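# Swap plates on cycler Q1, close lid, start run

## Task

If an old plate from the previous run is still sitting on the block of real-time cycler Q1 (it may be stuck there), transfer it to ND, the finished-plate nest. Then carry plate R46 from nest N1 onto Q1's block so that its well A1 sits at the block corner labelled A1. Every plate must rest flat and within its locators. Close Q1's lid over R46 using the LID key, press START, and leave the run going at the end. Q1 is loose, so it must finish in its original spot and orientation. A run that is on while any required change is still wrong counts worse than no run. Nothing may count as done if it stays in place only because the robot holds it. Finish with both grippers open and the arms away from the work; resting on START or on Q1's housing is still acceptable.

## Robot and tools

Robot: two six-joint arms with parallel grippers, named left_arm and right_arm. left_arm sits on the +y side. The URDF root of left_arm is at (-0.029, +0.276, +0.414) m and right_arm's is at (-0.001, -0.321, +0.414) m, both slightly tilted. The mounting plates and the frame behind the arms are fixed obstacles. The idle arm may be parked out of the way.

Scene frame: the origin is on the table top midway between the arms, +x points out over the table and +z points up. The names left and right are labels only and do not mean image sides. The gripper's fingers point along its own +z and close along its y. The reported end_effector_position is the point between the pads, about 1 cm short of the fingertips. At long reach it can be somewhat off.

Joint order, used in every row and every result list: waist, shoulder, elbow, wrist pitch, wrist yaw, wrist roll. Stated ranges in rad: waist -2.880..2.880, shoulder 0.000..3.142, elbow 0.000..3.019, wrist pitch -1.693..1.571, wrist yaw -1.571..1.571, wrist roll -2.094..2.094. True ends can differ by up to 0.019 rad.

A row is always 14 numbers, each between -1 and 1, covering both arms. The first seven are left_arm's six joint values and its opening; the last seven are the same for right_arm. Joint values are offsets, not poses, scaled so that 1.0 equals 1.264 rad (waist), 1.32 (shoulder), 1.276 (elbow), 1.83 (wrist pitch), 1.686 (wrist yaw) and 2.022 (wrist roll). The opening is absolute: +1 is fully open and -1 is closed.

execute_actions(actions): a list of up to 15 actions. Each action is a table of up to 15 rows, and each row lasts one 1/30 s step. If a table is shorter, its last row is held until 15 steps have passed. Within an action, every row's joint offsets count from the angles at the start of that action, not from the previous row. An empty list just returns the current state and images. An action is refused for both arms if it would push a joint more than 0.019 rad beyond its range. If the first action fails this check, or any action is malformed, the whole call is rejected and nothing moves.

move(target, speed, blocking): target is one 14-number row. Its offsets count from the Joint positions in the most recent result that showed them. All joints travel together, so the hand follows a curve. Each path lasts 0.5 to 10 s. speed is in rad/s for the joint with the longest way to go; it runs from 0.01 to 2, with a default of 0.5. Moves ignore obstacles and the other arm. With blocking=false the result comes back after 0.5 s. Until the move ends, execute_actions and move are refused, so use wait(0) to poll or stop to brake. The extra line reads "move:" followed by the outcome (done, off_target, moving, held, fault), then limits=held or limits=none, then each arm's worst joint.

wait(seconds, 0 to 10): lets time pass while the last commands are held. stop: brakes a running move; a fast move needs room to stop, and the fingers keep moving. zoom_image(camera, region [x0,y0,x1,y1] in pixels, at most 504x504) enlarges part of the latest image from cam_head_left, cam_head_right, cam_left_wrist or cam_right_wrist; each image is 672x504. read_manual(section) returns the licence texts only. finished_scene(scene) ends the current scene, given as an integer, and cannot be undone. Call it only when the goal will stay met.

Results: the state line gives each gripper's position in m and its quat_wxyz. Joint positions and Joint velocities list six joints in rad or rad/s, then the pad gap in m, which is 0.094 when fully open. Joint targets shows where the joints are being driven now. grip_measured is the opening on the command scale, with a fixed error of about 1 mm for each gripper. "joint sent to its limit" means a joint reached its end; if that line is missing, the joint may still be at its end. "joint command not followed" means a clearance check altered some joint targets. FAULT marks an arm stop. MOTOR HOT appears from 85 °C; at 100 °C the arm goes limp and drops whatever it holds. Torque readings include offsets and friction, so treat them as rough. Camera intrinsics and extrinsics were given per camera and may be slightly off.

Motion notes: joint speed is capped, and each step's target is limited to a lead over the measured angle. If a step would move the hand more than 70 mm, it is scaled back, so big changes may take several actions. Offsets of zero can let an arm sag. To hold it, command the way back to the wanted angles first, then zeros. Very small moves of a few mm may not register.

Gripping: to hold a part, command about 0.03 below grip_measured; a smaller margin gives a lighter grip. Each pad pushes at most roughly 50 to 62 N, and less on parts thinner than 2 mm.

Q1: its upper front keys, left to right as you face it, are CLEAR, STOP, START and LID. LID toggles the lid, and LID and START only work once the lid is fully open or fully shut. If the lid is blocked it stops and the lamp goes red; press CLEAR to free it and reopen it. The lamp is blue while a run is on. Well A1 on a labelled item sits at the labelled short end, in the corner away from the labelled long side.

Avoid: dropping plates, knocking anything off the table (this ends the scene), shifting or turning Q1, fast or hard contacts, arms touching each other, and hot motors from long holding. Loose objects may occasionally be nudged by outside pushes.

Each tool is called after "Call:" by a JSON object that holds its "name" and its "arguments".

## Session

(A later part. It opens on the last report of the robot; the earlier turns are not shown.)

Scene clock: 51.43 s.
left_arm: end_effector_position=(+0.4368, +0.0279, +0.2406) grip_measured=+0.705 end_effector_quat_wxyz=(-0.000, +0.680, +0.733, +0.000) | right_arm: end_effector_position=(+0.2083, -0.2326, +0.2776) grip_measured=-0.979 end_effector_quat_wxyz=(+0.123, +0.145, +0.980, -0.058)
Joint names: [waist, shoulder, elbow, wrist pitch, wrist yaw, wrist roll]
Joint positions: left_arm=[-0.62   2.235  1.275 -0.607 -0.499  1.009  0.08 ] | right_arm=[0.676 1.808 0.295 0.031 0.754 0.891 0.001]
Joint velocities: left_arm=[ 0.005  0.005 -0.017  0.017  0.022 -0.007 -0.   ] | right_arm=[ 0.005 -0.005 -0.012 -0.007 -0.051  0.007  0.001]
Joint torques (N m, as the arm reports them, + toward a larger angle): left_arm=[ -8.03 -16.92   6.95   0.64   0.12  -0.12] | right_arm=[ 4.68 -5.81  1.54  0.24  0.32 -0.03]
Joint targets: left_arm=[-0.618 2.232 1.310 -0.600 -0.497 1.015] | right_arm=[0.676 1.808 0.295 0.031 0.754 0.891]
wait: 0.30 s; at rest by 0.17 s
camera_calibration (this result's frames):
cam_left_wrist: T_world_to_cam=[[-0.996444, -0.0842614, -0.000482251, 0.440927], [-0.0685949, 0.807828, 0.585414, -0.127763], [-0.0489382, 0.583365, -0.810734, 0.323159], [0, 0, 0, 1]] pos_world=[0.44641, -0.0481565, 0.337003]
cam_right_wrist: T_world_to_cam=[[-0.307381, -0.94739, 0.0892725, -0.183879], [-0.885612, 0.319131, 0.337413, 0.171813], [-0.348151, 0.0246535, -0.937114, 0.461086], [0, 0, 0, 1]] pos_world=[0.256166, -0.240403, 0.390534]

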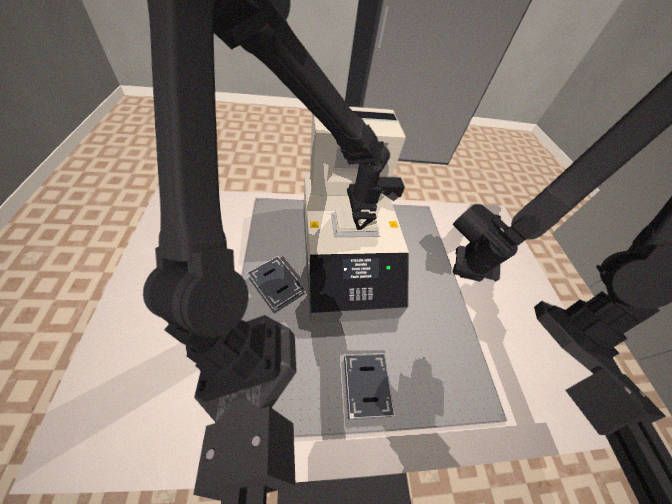

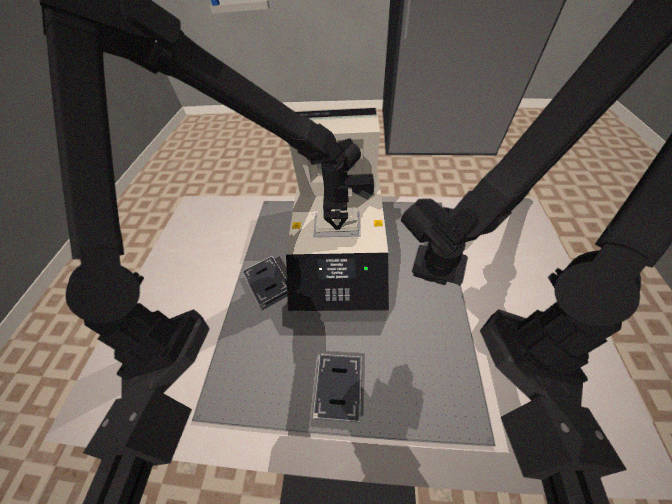

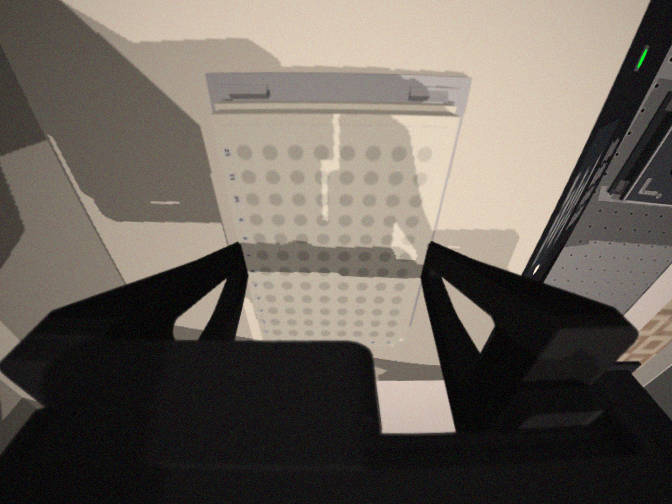

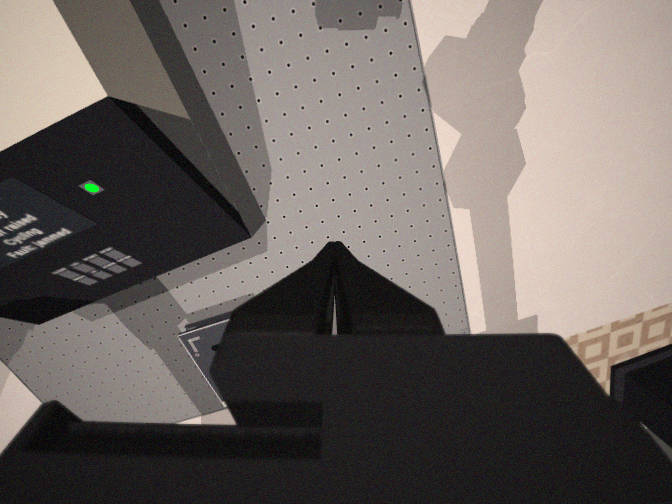

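Call:
{"name": "execute_actions", "arguments": {"actions": [[[0.0042,0.0080,0.024,0.0088,0.001,0.0061,0.668,0,0,0,0,0,0,-1],[0.0046,0.0088,0.024,0.0094,0.001,0.0066,0.668,0,0,0,0,0,0,-1],[0.0052,0.0097,0.024,0.0101,0.001,0.0073,0.668,0,0,0,0,0,0,-1],[0.0058,0.0106,0.024,0.0107,0.001,0.0079,0.668,0,0,0,0,0,0,-1],[0.0064,0.0115,0.024,0.0115,0.001,0.0087,0.668,0,0,0,0,0,0,-1],[0.0070,0.0124,0.024,0.0122,0.001,0.0094,0.668,0,0,0,0,0,0,-1],[0.0077,0.0133,0.024,0.0130,0.001,0.0102,0.668,0,0,0,0,0,0,-1],[0.0083,0.0141,0.024,0.0137,0.001,0.0109,0.668,0,0,0,0,0,0,-1],[0.0088,0.0148,0.024,0.0142,0.001,0.0114,0.668,0,0,0,0,0,0,-1],[0.0091,0.0153,0.024,0.0147,0.001,0.0119,0.668,0,0,0,0,0,0,-1],[0.0093,0.0156,0.024,0.0149,0.001,0.0121,0.668,0,0,0,0,0,0,-1]]]}}

Call:
{"name": "wait", "arguments": {"seconds": 0.3}}

Scene clock: 54.70 s.
left_arm: end_effector_position=(+0.4395, +0.0289, +0.2394) grip_measured=+0.705 end_effector_quat_wxyz=(+0.003, +0.681, +0.733, +0.001) | right_arm: end_effector_position=(+0.2083, -0.2326, +0.2776) grip_measured=-0.979 end_effector_quat_wxyz=(+0.123, +0.145, +0.980, -0.058)
Joint names: [waist, shoulder, elbow, wrist pitch, wrist yaw, wrist roll]
Joint positions: left_arm=[-0.615  2.235  1.275 -0.597 -0.499  1.019  0.08 ] | right_arm=[0.676 1.808 0.295 0.031 0.754 0.891 0.001]
Joint velocities: left_arm=[ 0.005 -0.005  0.002 -0.012 -0.007 -0.037 -0.001] | right_arm=[-0.015 -0.024  0.017  0.002  0.007 -0.022 -0.001]
Joint torques (N m, as the arm reports them, + toward a larger angle): left_arm=[ -7.79 -14.93   6.65   1.06   0.13  -0.06] | right_arm=[ 4.69 -5.75  1.54  0.24  0.32 -0.04]
Joint targets: left_arm=[-0.608 2.256 1.305 -0.580 -0.497 1.033] | right_arm=[0.676 1.808 0.295 0.031 0.754 0.891]
camera_calibration (this result's frames):
cam_left_wrist: T_world_to_cam=[[-0.996585, -0.0823563, -0.00600763, 0.444968], [-0.0704247, 0.809702, 0.5826, -0.126312], [-0.0431164, 0.581033, -0.812737, 0.319744], [0, 0, 0, 1]] pos_world=[0.448339, -0.0468603, 0.33613]
cam_right_wrist: T_world_to_cam=[[-0.307381, -0.94739, 0.0892725, -0.183879], [-0.885612, 0.319131, 0.337413, 0.171813], [-0.348151, 0.0246535, -0.937114, 0.461086], [0, 0, 0, 1]] pos_world=[0.256166, -0.240403, 0.390534]

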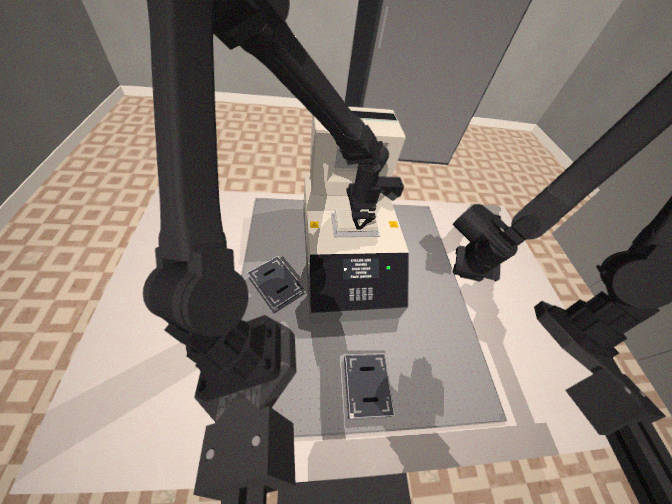

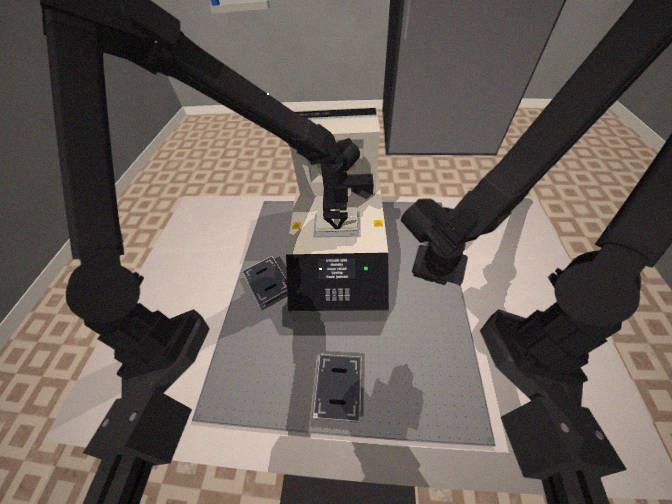

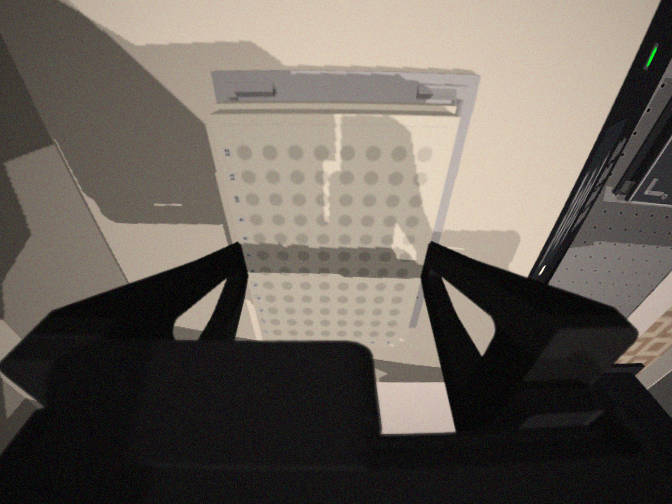

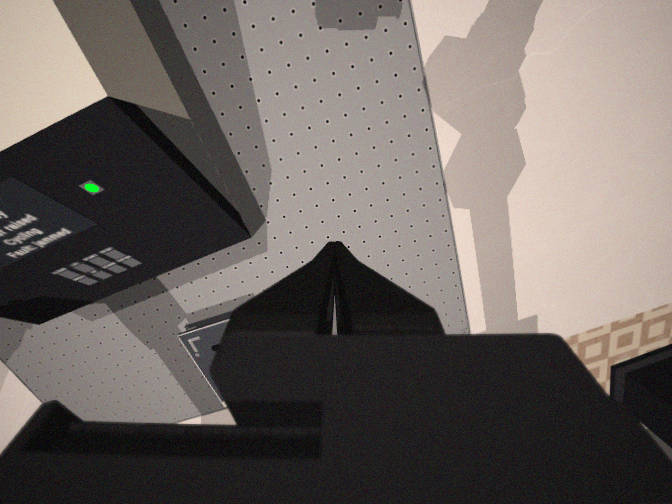

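Scene clock: 55.00 s.
left_arm: end_effector_position=(+0.4396, +0.0292, +0.2392) grip_measured=+0.705 end_effector_quat_wxyz=(+0.002, +0.681, +0.732, +0.001) | right_arm: end_effector_position=(+0.2083, -0.2326, +0.2776) grip_measured=-0.979 end_effector_quat_wxyz=(+0.123, +0.145, +0.980, -0.058)
Joint names: [waist, shoulder, elbow, wrist pitch, wrist yaw, wrist roll]
Joint positions: left_arm=[-0.614  2.235  1.275 -0.597 -0.499  1.021  0.08 ] | right_arm=[0.676 1.808 0.295 0.031 0.754 0.891 0.001]
Joint velocities: left_arm=[-0.015 -0.015  0.002 -0.002 -0.051 -0.037  0.   ] | right_arm=[ 0.005 -0.005 -0.017 -0.012  0.007 -0.051  0.   ]
Joint torques (N m, as the arm reports them, + toward a larger angle): left_arm=[ -7.51 -14.91   6.63   0.98   0.13  -0.07] | right_arm=[ 4.72 -5.76  1.53  0.25  0.32 -0.04]
Joint targets: left_arm=[-0.608 2.256 1.305 -0.580 -0.497 1.033] | right_arm=[0.676 1.808 0.295 0.031 0.754 0.891]
wait: 0.30 s; at rest by 0.17 s
camera_calibration (this result's frames):
cam_left_wrist: T_world_to_cam=[[-0.996657, -0.0815025, -0.00570535, 0.445038], [-0.0695465, 0.809657, 0.582769, -0.126896], [-0.0428777, 0.581217, -0.812618, 0.319252], [0, 0, 0, 1]] pos_world=[0.448414, -0.0465409, 0.335921]
cam_right_wrist: T_world_to_cam=[[-0.307381, -0.94739, 0.0892725, -0.183879], [-0.885612, 0.319131, 0.337413, 0.171813], [-0.348151, 0.0246535, -0.937114, 0.461086], [0, 0, 0, 1]] pos_world=[0.256166, -0.240403, 0.390534]

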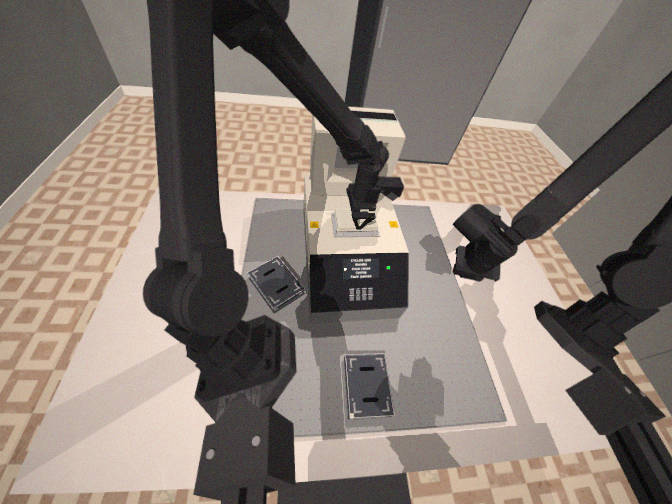

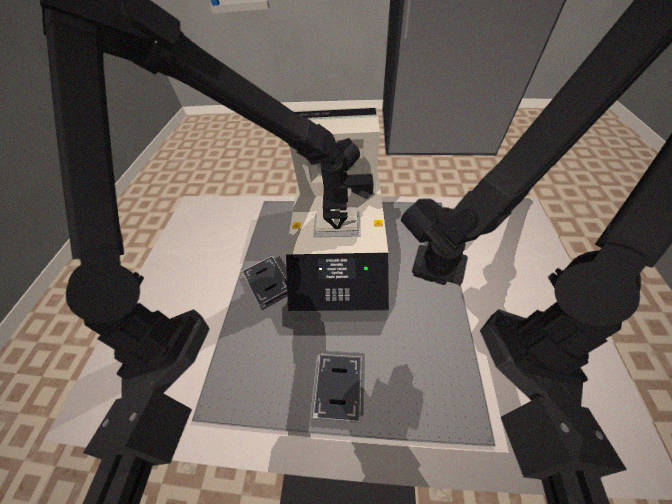

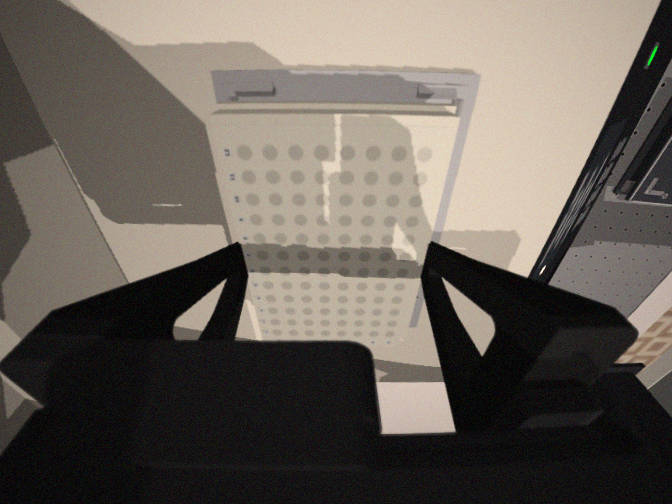

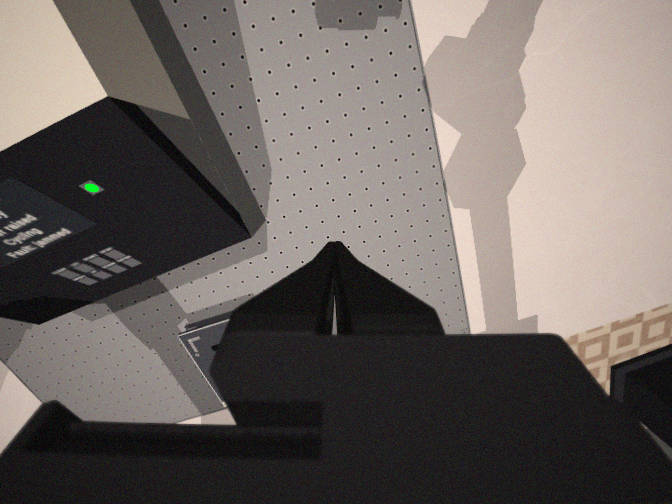

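Call:
{"name": "execute_actions", "arguments": {"actions": [[[0.005,0.0165,0.0235,0.008,0.001,0.005,0.668,0,0,0,0,0,0,-1],[0.0053,0.0172,0.0235,0.008,0.001,0.005,0.668,0,0,0,0,0,0,-1],[0.0056,0.0179,0.0235,0.008,0.001,0.005,0.668,0,0,0,0,0,0,-1],[0.0059,0.0186,0.0235,0.008,0.001,0.005,0.668,0,0,0,0,0,0,-1],[0.0061,0.0193,0.0235,0.008,0.001,0.005,0.668,0,0,0,0,0,0,-1],[0.0061,0.0197,0.0235,0.008,0.001,0.005,0.668,0,0,0,0,0,0,-1],[0.0061,0.0197,0.0235,0.008,0.001,0.005,0.668,0,0,0,0,0,0,-1],[0.0061,0.0197,0.0235,0.008,0.001,0.005,0.668,0,0,0,0,0,0,-1],[0.0061,0.0190,0.0235,0.008,0.001,0.005,0.668,0,0,0,0,0,0,-1]]]}}

Call:
{"name": "wait", "arguments": {"seconds": 0.3}}

Scene clock: 56.00 s.
left_arm: end_effector_position=(+0.4375, +0.0288, +0.2367) grip_measured=+0.705 end_effector_quat_wxyz=(+0.000, +0.682, +0.732, +0.001) | right_arm: end_effector_position=(+0.2083, -0.2326, +0.2776) grip_measured=-0.979 end_effector_quat_wxyz=(+0.123, +0.145, +0.980, -0.058)
Joint names: [waist, shoulder, elbow, wrist pitch, wrist yaw, wrist roll]
Joint positions: left_arm=[-0.614  2.241  1.275 -0.597 -0.499  1.021  0.08 ] | right_arm=[0.676 1.808 0.295 0.031 0.754 0.891 0.001]
Joint velocities: left_arm=[ 0.015  0.005  0.002  0.022 -0.007 -0.007  0.   ] | right_arm=[-0.005  0.005 -0.007 -0.012 -0.007  0.066  0.   ]
Joint torques (N m, as the arm reports them, + toward a larger angle): left_arm=[ -7.59 -14.98   6.57   0.88   0.13  -0.09] | right_arm=[ 4.69 -5.74  1.54  0.24  0.32 -0.04]
Joint targets: left_arm=[-0.607 2.260 1.305 -0.583 -0.497 1.031] | right_arm=[0.676 1.808 0.295 0.031 0.754 0.891]
camera_calibration (this result's frames):
cam_left_wrist: T_world_to_cam=[[-0.996892, -0.0787694, -0.00144624, 0.441915], [-0.0647311, 0.808486, 0.584945, -0.127767], [-0.0449065, 0.583221, -0.811071, 0.317833], [0, 0, 0, 1]] pos_world=[0.446544, -0.0472593, 0.333161]
cam_right_wrist: T_world_to_cam=[[-0.307381, -0.94739, 0.0892725, -0.183879], [-0.885612, 0.319131, 0.337413, 0.171813], [-0.348151, 0.0246535, -0.937114, 0.461086], [0, 0, 0, 1]] pos_world=[0.256166, -0.240403, 0.390534]

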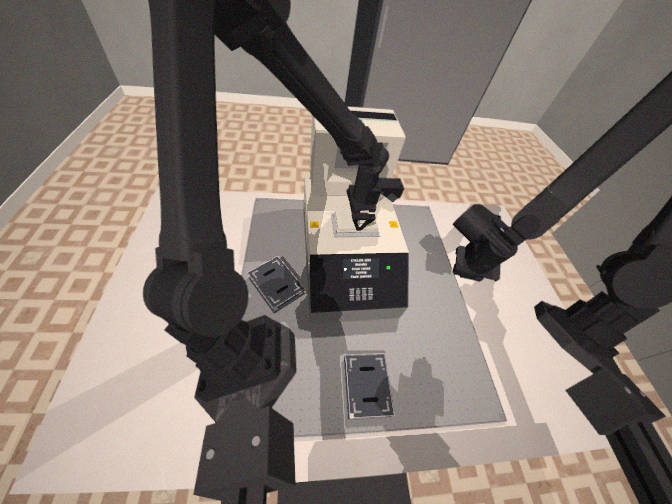

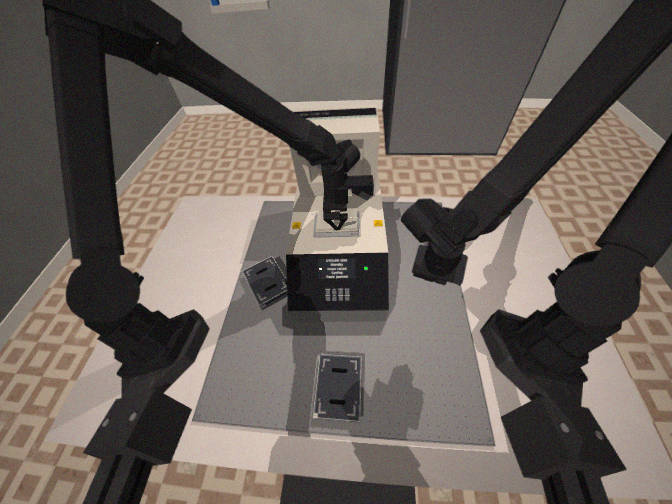

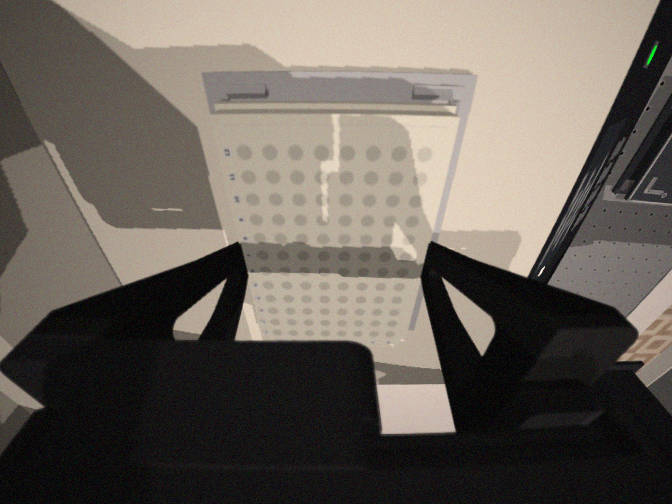

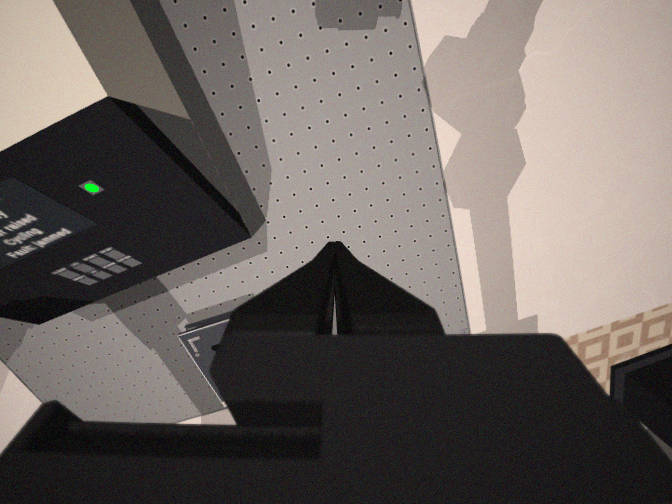

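Scene clock: 56.30 s.
left_arm: end_effector_position=(+0.4375, +0.0288, +0.2367) grip_measured=+0.705 end_effector_quat_wxyz=(+0.000, +0.682, +0.732, +0.001) | right_arm: end_effector_position=(+0.2083, -0.2326, +0.2776) grip_measured=-0.979 end_effector_quat_wxyz=(+0.123, +0.145, +0.980, -0.058)
Joint names: [waist, shoulder, elbow, wrist pitch, wrist yaw, wrist roll]
Joint positions: left_arm=[-0.614  2.241  1.275 -0.597 -0.499  1.021  0.08 ] | right_arm=[0.676 1.808 0.295 0.031 0.754 0.891 0.001]
Joint velocities: left_arm=[-0.015 -0.015  0.002 -0.012 -0.007  0.022 -0.001] | right_arm=[-0.005 -0.015  0.002 -0.012  0.037  0.051 -0.002]
Joint torques (N m, as the arm reports them, + toward a larger angle): left_arm=[ -7.58 -15.07   6.53   0.9    0.12  -0.08] | right_arm=[ 4.67 -5.77  1.54  0.23  0.32 -0.03]
Joint targets: left_arm=[-0.607 2.260 1.305 -0.583 -0.497 1.031] | right_arm=[0.676 1.808 0.295 0.031 0.754 0.891]
wait: 0.30 s; at rest by 0.17 s
camera_calibration (this result's frames):
cam_left_wrist: T_world_to_cam=[[-0.996892, -0.0787694, -0.00144624, 0.441915], [-0.0647311, 0.808486, 0.584945, -0.127767], [-0.0449065, 0.583221, -0.811071, 0.317833], [0, 0, 0, 1]] pos_world=[0.446544, -0.0472593, 0.333161]
cam_right_wrist: T_world_to_cam=[[-0.307381, -0.94739, 0.0892725, -0.183879], [-0.885612, 0.319131, 0.337413, 0.171813], [-0.348151, 0.0246535, -0.937114, 0.461086], [0, 0, 0, 1]] pos_world=[0.256166, -0.240403, 0.390534]

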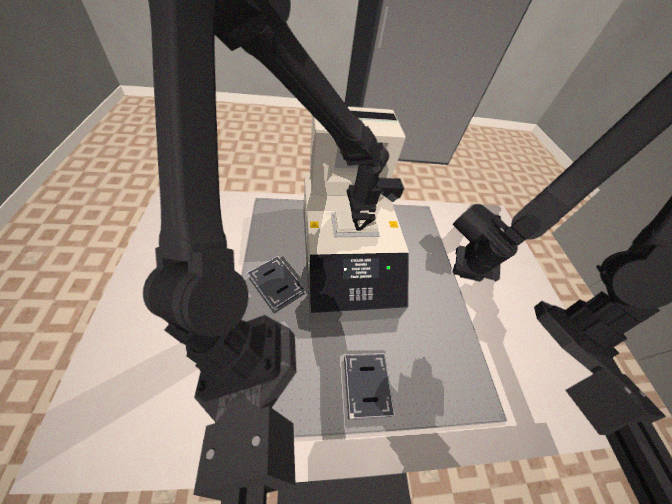

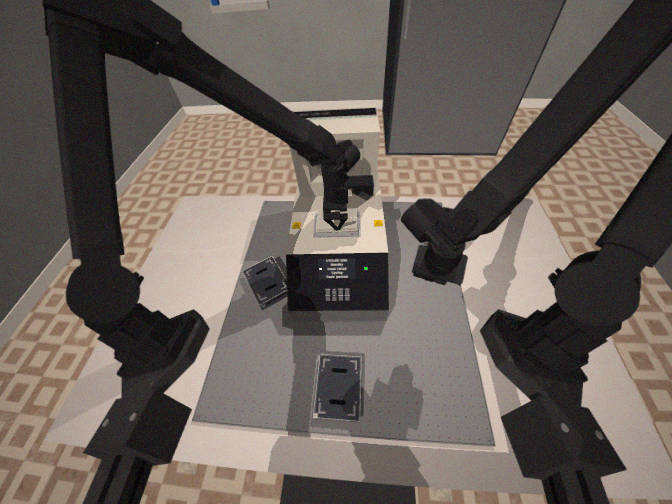

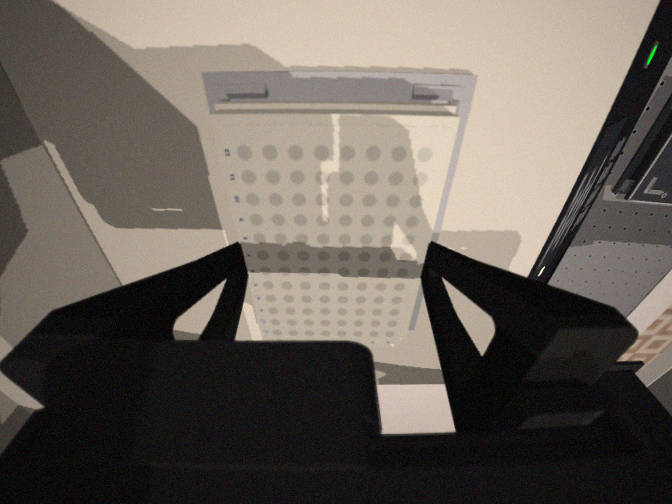

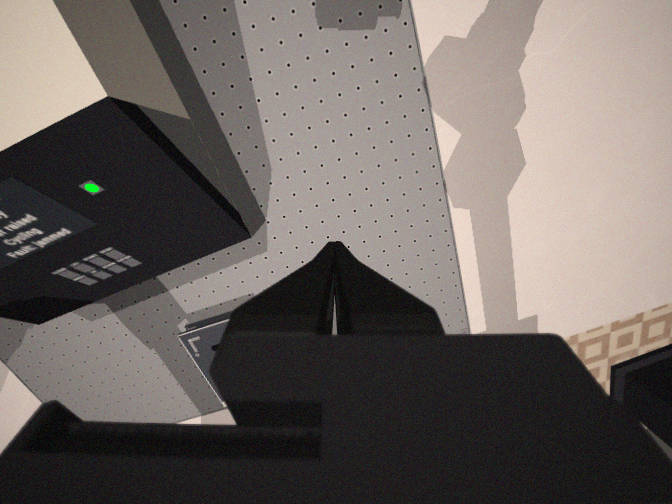

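Call:
{"name": "zoom_image", "arguments": {"camera": "cam_left_wrist", "region": [195, 65, 285, 125]}}

Call:
{"name": "zoom_image", "arguments": {"camera": "cam_left_wrist", "region": [395, 65, 485, 125]}}

Region (195, 65, 285, 125) of cam_left_wrist's 672x504 image, scaled by 5.600, with more detail than that image has.

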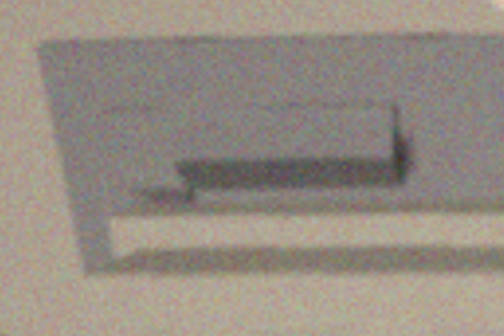

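Region (395, 65, 485, 125) of cam_left_wrist's 672x504 image, scaled by 5.600, with more detail than that image has.

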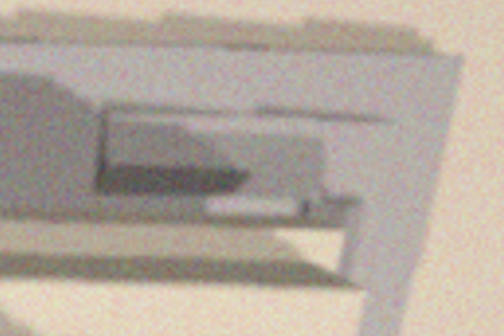

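Call:
{"name": "execute_actions", "arguments": {"actions": [[[0.0056,0.0162,0.0235,0.0088,0.001,0.006,0.668,0,0,0,0,0,0,-1],[0.0059,0.0172,0.0235,0.0092,0.001,0.0062,0.668,0,0,0,0,0,0,-1],[0.0063,0.0182,0.0235,0.0096,0.001,0.0065,0.668,0,0,0,0,0,0,-1],[0.0067,0.0191,0.0235,0.0102,0.001,0.0068,0.668,0,0,0,0,0,0,-1],[0.0071,0.0200,0.0235,0.0109,0.001,0.0071,0.668,0,0,0,0,0,0,-1],[0.0075,0.0208,0.0235,0.0116,0.001,0.0074,0.668,0,0,0,0,0,0,-1],[0.0079,0.0216,0.0235,0.0124,0.001,0.0077,0.668,0,0,0,0,0,0,-1],[0.0083,0.0224,0.0235,0.0131,0.001,0.008,0.668,0,0,0,0,0,0,-1],[0.0087,0.0232,0.0235,0.0138,0.001,0.0082,0.668,0,0,0,0,0,0,-1],[0.0091,0.0239,0.0235,0.0145,0.001,0.0084,0.668,0,0,0,0,0,0,-1],[0.0095,0.0245,0.0235,0.0151,0.001,0.0086,0.668,0,0,0,0,0,0,-1],[0.0098,0.0250,0.0235,0.0155,0.001,0.0088,0.668,0,0,0,0,0,0,-1],[0.0100,0.0254,0.0235,0.0158,0.001,0.0089,0.668,0,0,0,0,0,0,-1]]]}}

Call:
{"name": "wait", "arguments": {"seconds": 0.3}}

Scene clock: 57.93 s.
left_arm: end_effector_position=(+0.4358, +0.0283, +0.2307) grip_measured=+0.705 end_effector_quat_wxyz=(-0.001, +0.683, +0.731, +0.000) | right_arm: end_effector_position=(+0.2083, -0.2326, +0.2776) grip_measured=-0.979 end_effector_quat_wxyz=(+0.123, +0.145, +0.980, -0.058)
Joint names: [waist, shoulder, elbow, wrist pitch, wrist yaw, wrist roll]
Joint positions: left_arm=[-0.611  2.252  1.275 -0.587 -0.499  1.026  0.08 ] | right_arm=[0.676 1.808 0.295 0.031 0.754 0.891 0.001]
Joint velocities: left_arm=[-0.005 -0.005 -0.007 -0.017 -0.037 -0.022 -0.001] | right_arm=[-0.015 -0.005 -0.007 -0.012 -0.007 -0.037 -0.001]
Joint torques (N m, as the arm reports them, + toward a larger angle): left_arm=[ -7.22 -14.79   6.5    0.99   0.12  -0.06] | right_arm=[ 4.73 -5.8   1.53  0.23  0.33 -0.04]
Joint targets: left_arm=[-0.602 2.274 1.305 -0.568 -0.497 1.039] | right_arm=[0.676 1.808 0.295 0.031 0.754 0.891]
camera_calibration (this result's frames):
cam_left_wrist: T_world_to_cam=[[-0.997056, -0.076667, 0.000792905, 0.439684], [-0.0616555, 0.807893, 0.586095, -0.125639], [-0.0455747, 0.584321, -0.810242, 0.313263], [0, 0, 0, 1]] pos_world=[0.44492, -0.0478341, 0.327106]
cam_right_wrist: T_world_to_cam=[[-0.307381, -0.94739, 0.0892725, -0.183879], [-0.885612, 0.319131, 0.337413, 0.171813], [-0.348151, 0.0246535, -0.937114, 0.461086], [0, 0, 0, 1]] pos_world=[0.256166, -0.240403, 0.390534]

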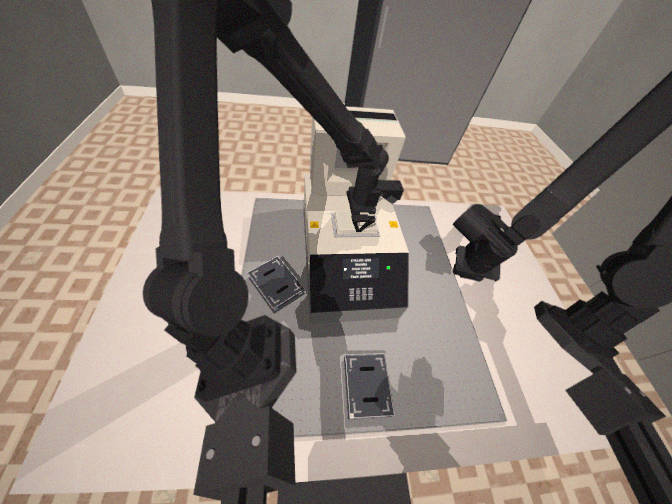

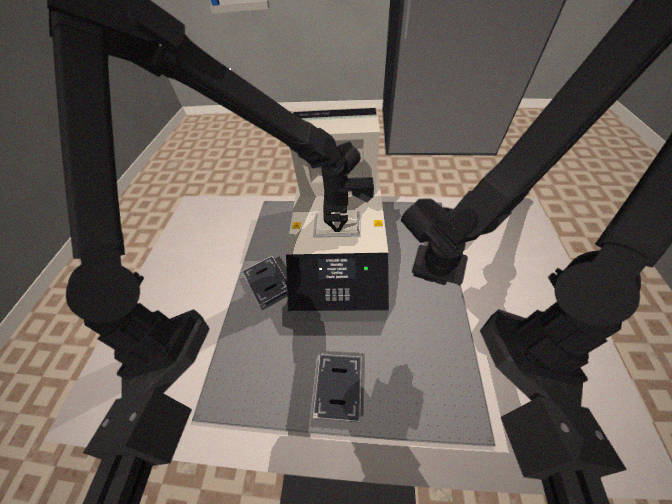

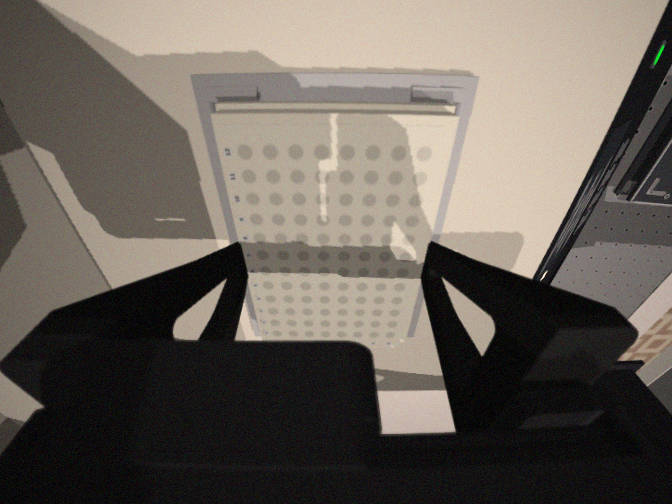

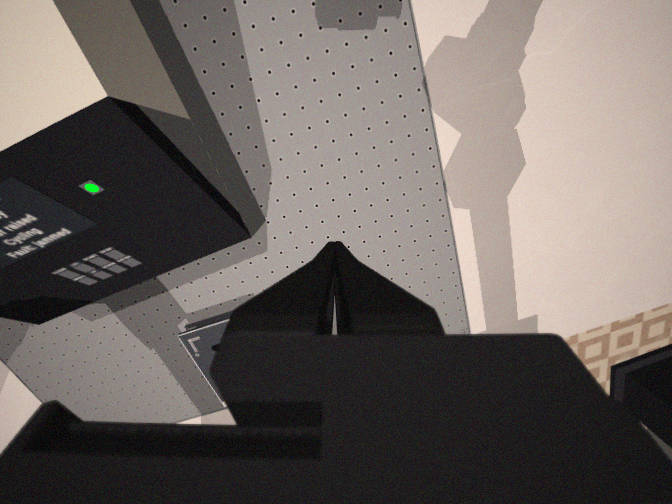

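Scene clock: 58.23 s.
left_arm: end_effector_position=(+0.4358, +0.0283, +0.2307) grip_measured=+0.705 end_effector_quat_wxyz=(-0.001, +0.683, +0.731, +0.000) | right_arm: end_effector_position=(+0.2083, -0.2326, +0.2776) grip_measured=-0.979 end_effector_quat_wxyz=(+0.123, +0.145, +0.980, -0.058)
Joint names: [waist, shoulder, elbow, wrist pitch, wrist yaw, wrist roll]
Joint positions: left_arm=[-0.611  2.252  1.275 -0.587 -0.499  1.026  0.08 ] | right_arm=[0.676 1.808 0.295 0.031 0.754 0.891 0.001]
Joint velocities: left_arm=[-0.015 -0.005 -0.007  0.002  0.022 -0.066 -0.001] | right_arm=[ 0.005  0.005  0.002  0.007  0.007  0.007 -0.   ]
Joint torques (N m, as the arm reports them, + toward a larger angle): left_arm=[ -7.5  -14.84   6.46   1.05   0.12  -0.05] | right_arm=[ 4.69 -5.78  1.54  0.24  0.32 -0.04]
Joint targets: left_arm=[-0.602 2.274 1.305 -0.568 -0.497 1.039] | right_arm=[0.676 1.808 0.295 0.031 0.754 0.891]
wait: 0.30 s; at rest by 0.17 s
camera_calibration (this result's frames):
cam_left_wrist: T_world_to_cam=[[-0.997056, -0.076667, 0.000792905, 0.439684], [-0.0616555, 0.807893, 0.586095, -0.125639], [-0.0455747, 0.584321, -0.810242, 0.313263], [0, 0, 0, 1]] pos_world=[0.44492, -0.0478341, 0.327106]
cam_right_wrist: T_world_to_cam=[[-0.307381, -0.94739, 0.0892725, -0.183879], [-0.885612, 0.319131, 0.337413, 0.171813], [-0.348151, 0.0246535, -0.937114, 0.461086], [0, 0, 0, 1]] pos_world=[0.256166, -0.240403, 0.390534]

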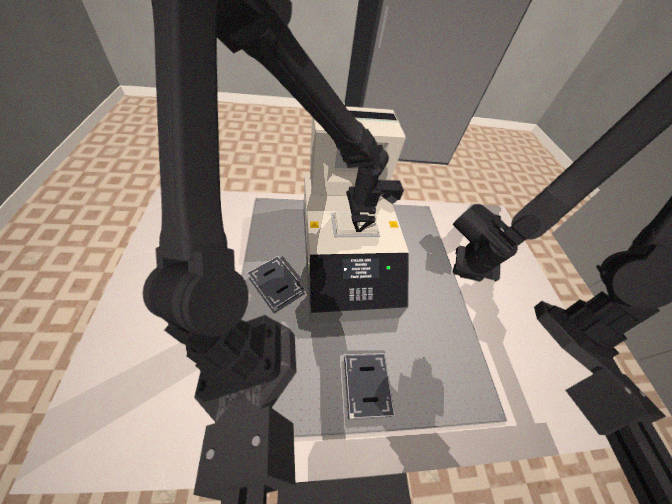

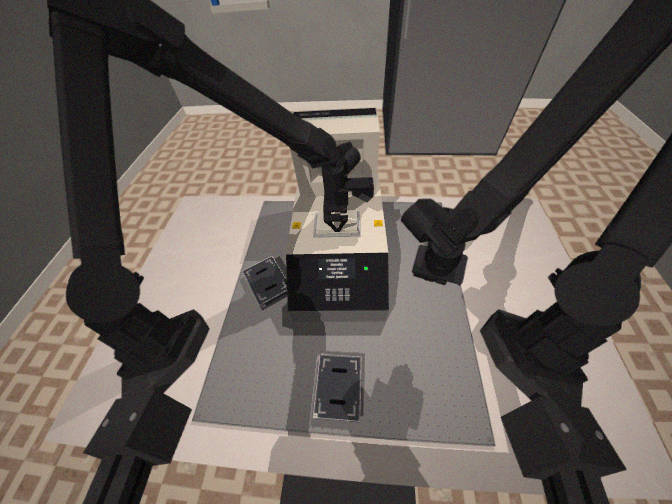

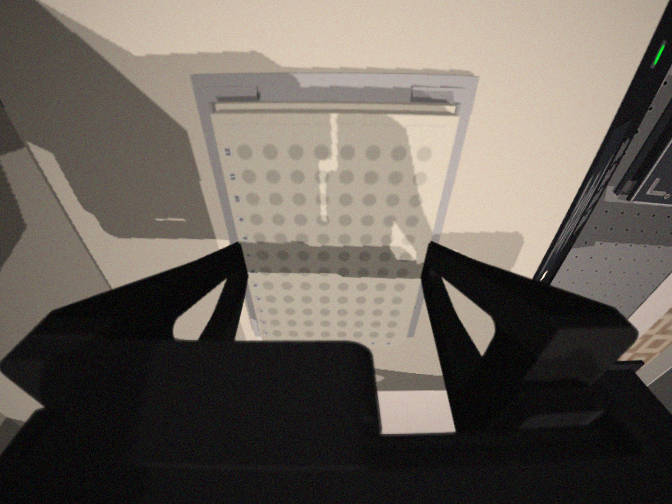

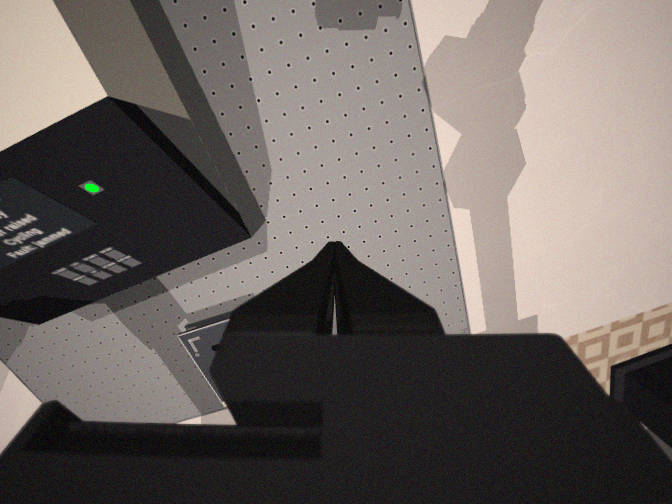

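Call:
{"name": "zoom_image", "arguments": {"camera": "cam_left_wrist", "region": [185, 65, 275, 125]}}

Call:
{"name": "zoom_image", "arguments": {"camera": "cam_left_wrist", "region": [395, 65, 485, 125]}}

Region (185, 65, 275, 125) of cam_left_wrist's 672x504 image, scaled by 5.600, with more detail than that image has.

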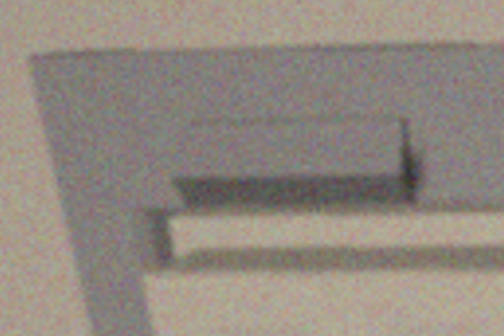

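Region (395, 65, 485, 125) of cam_left_wrist's 672x504 image, scaled by 5.600, with more detail than that image has.

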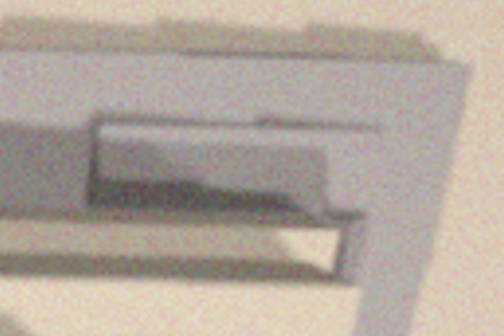

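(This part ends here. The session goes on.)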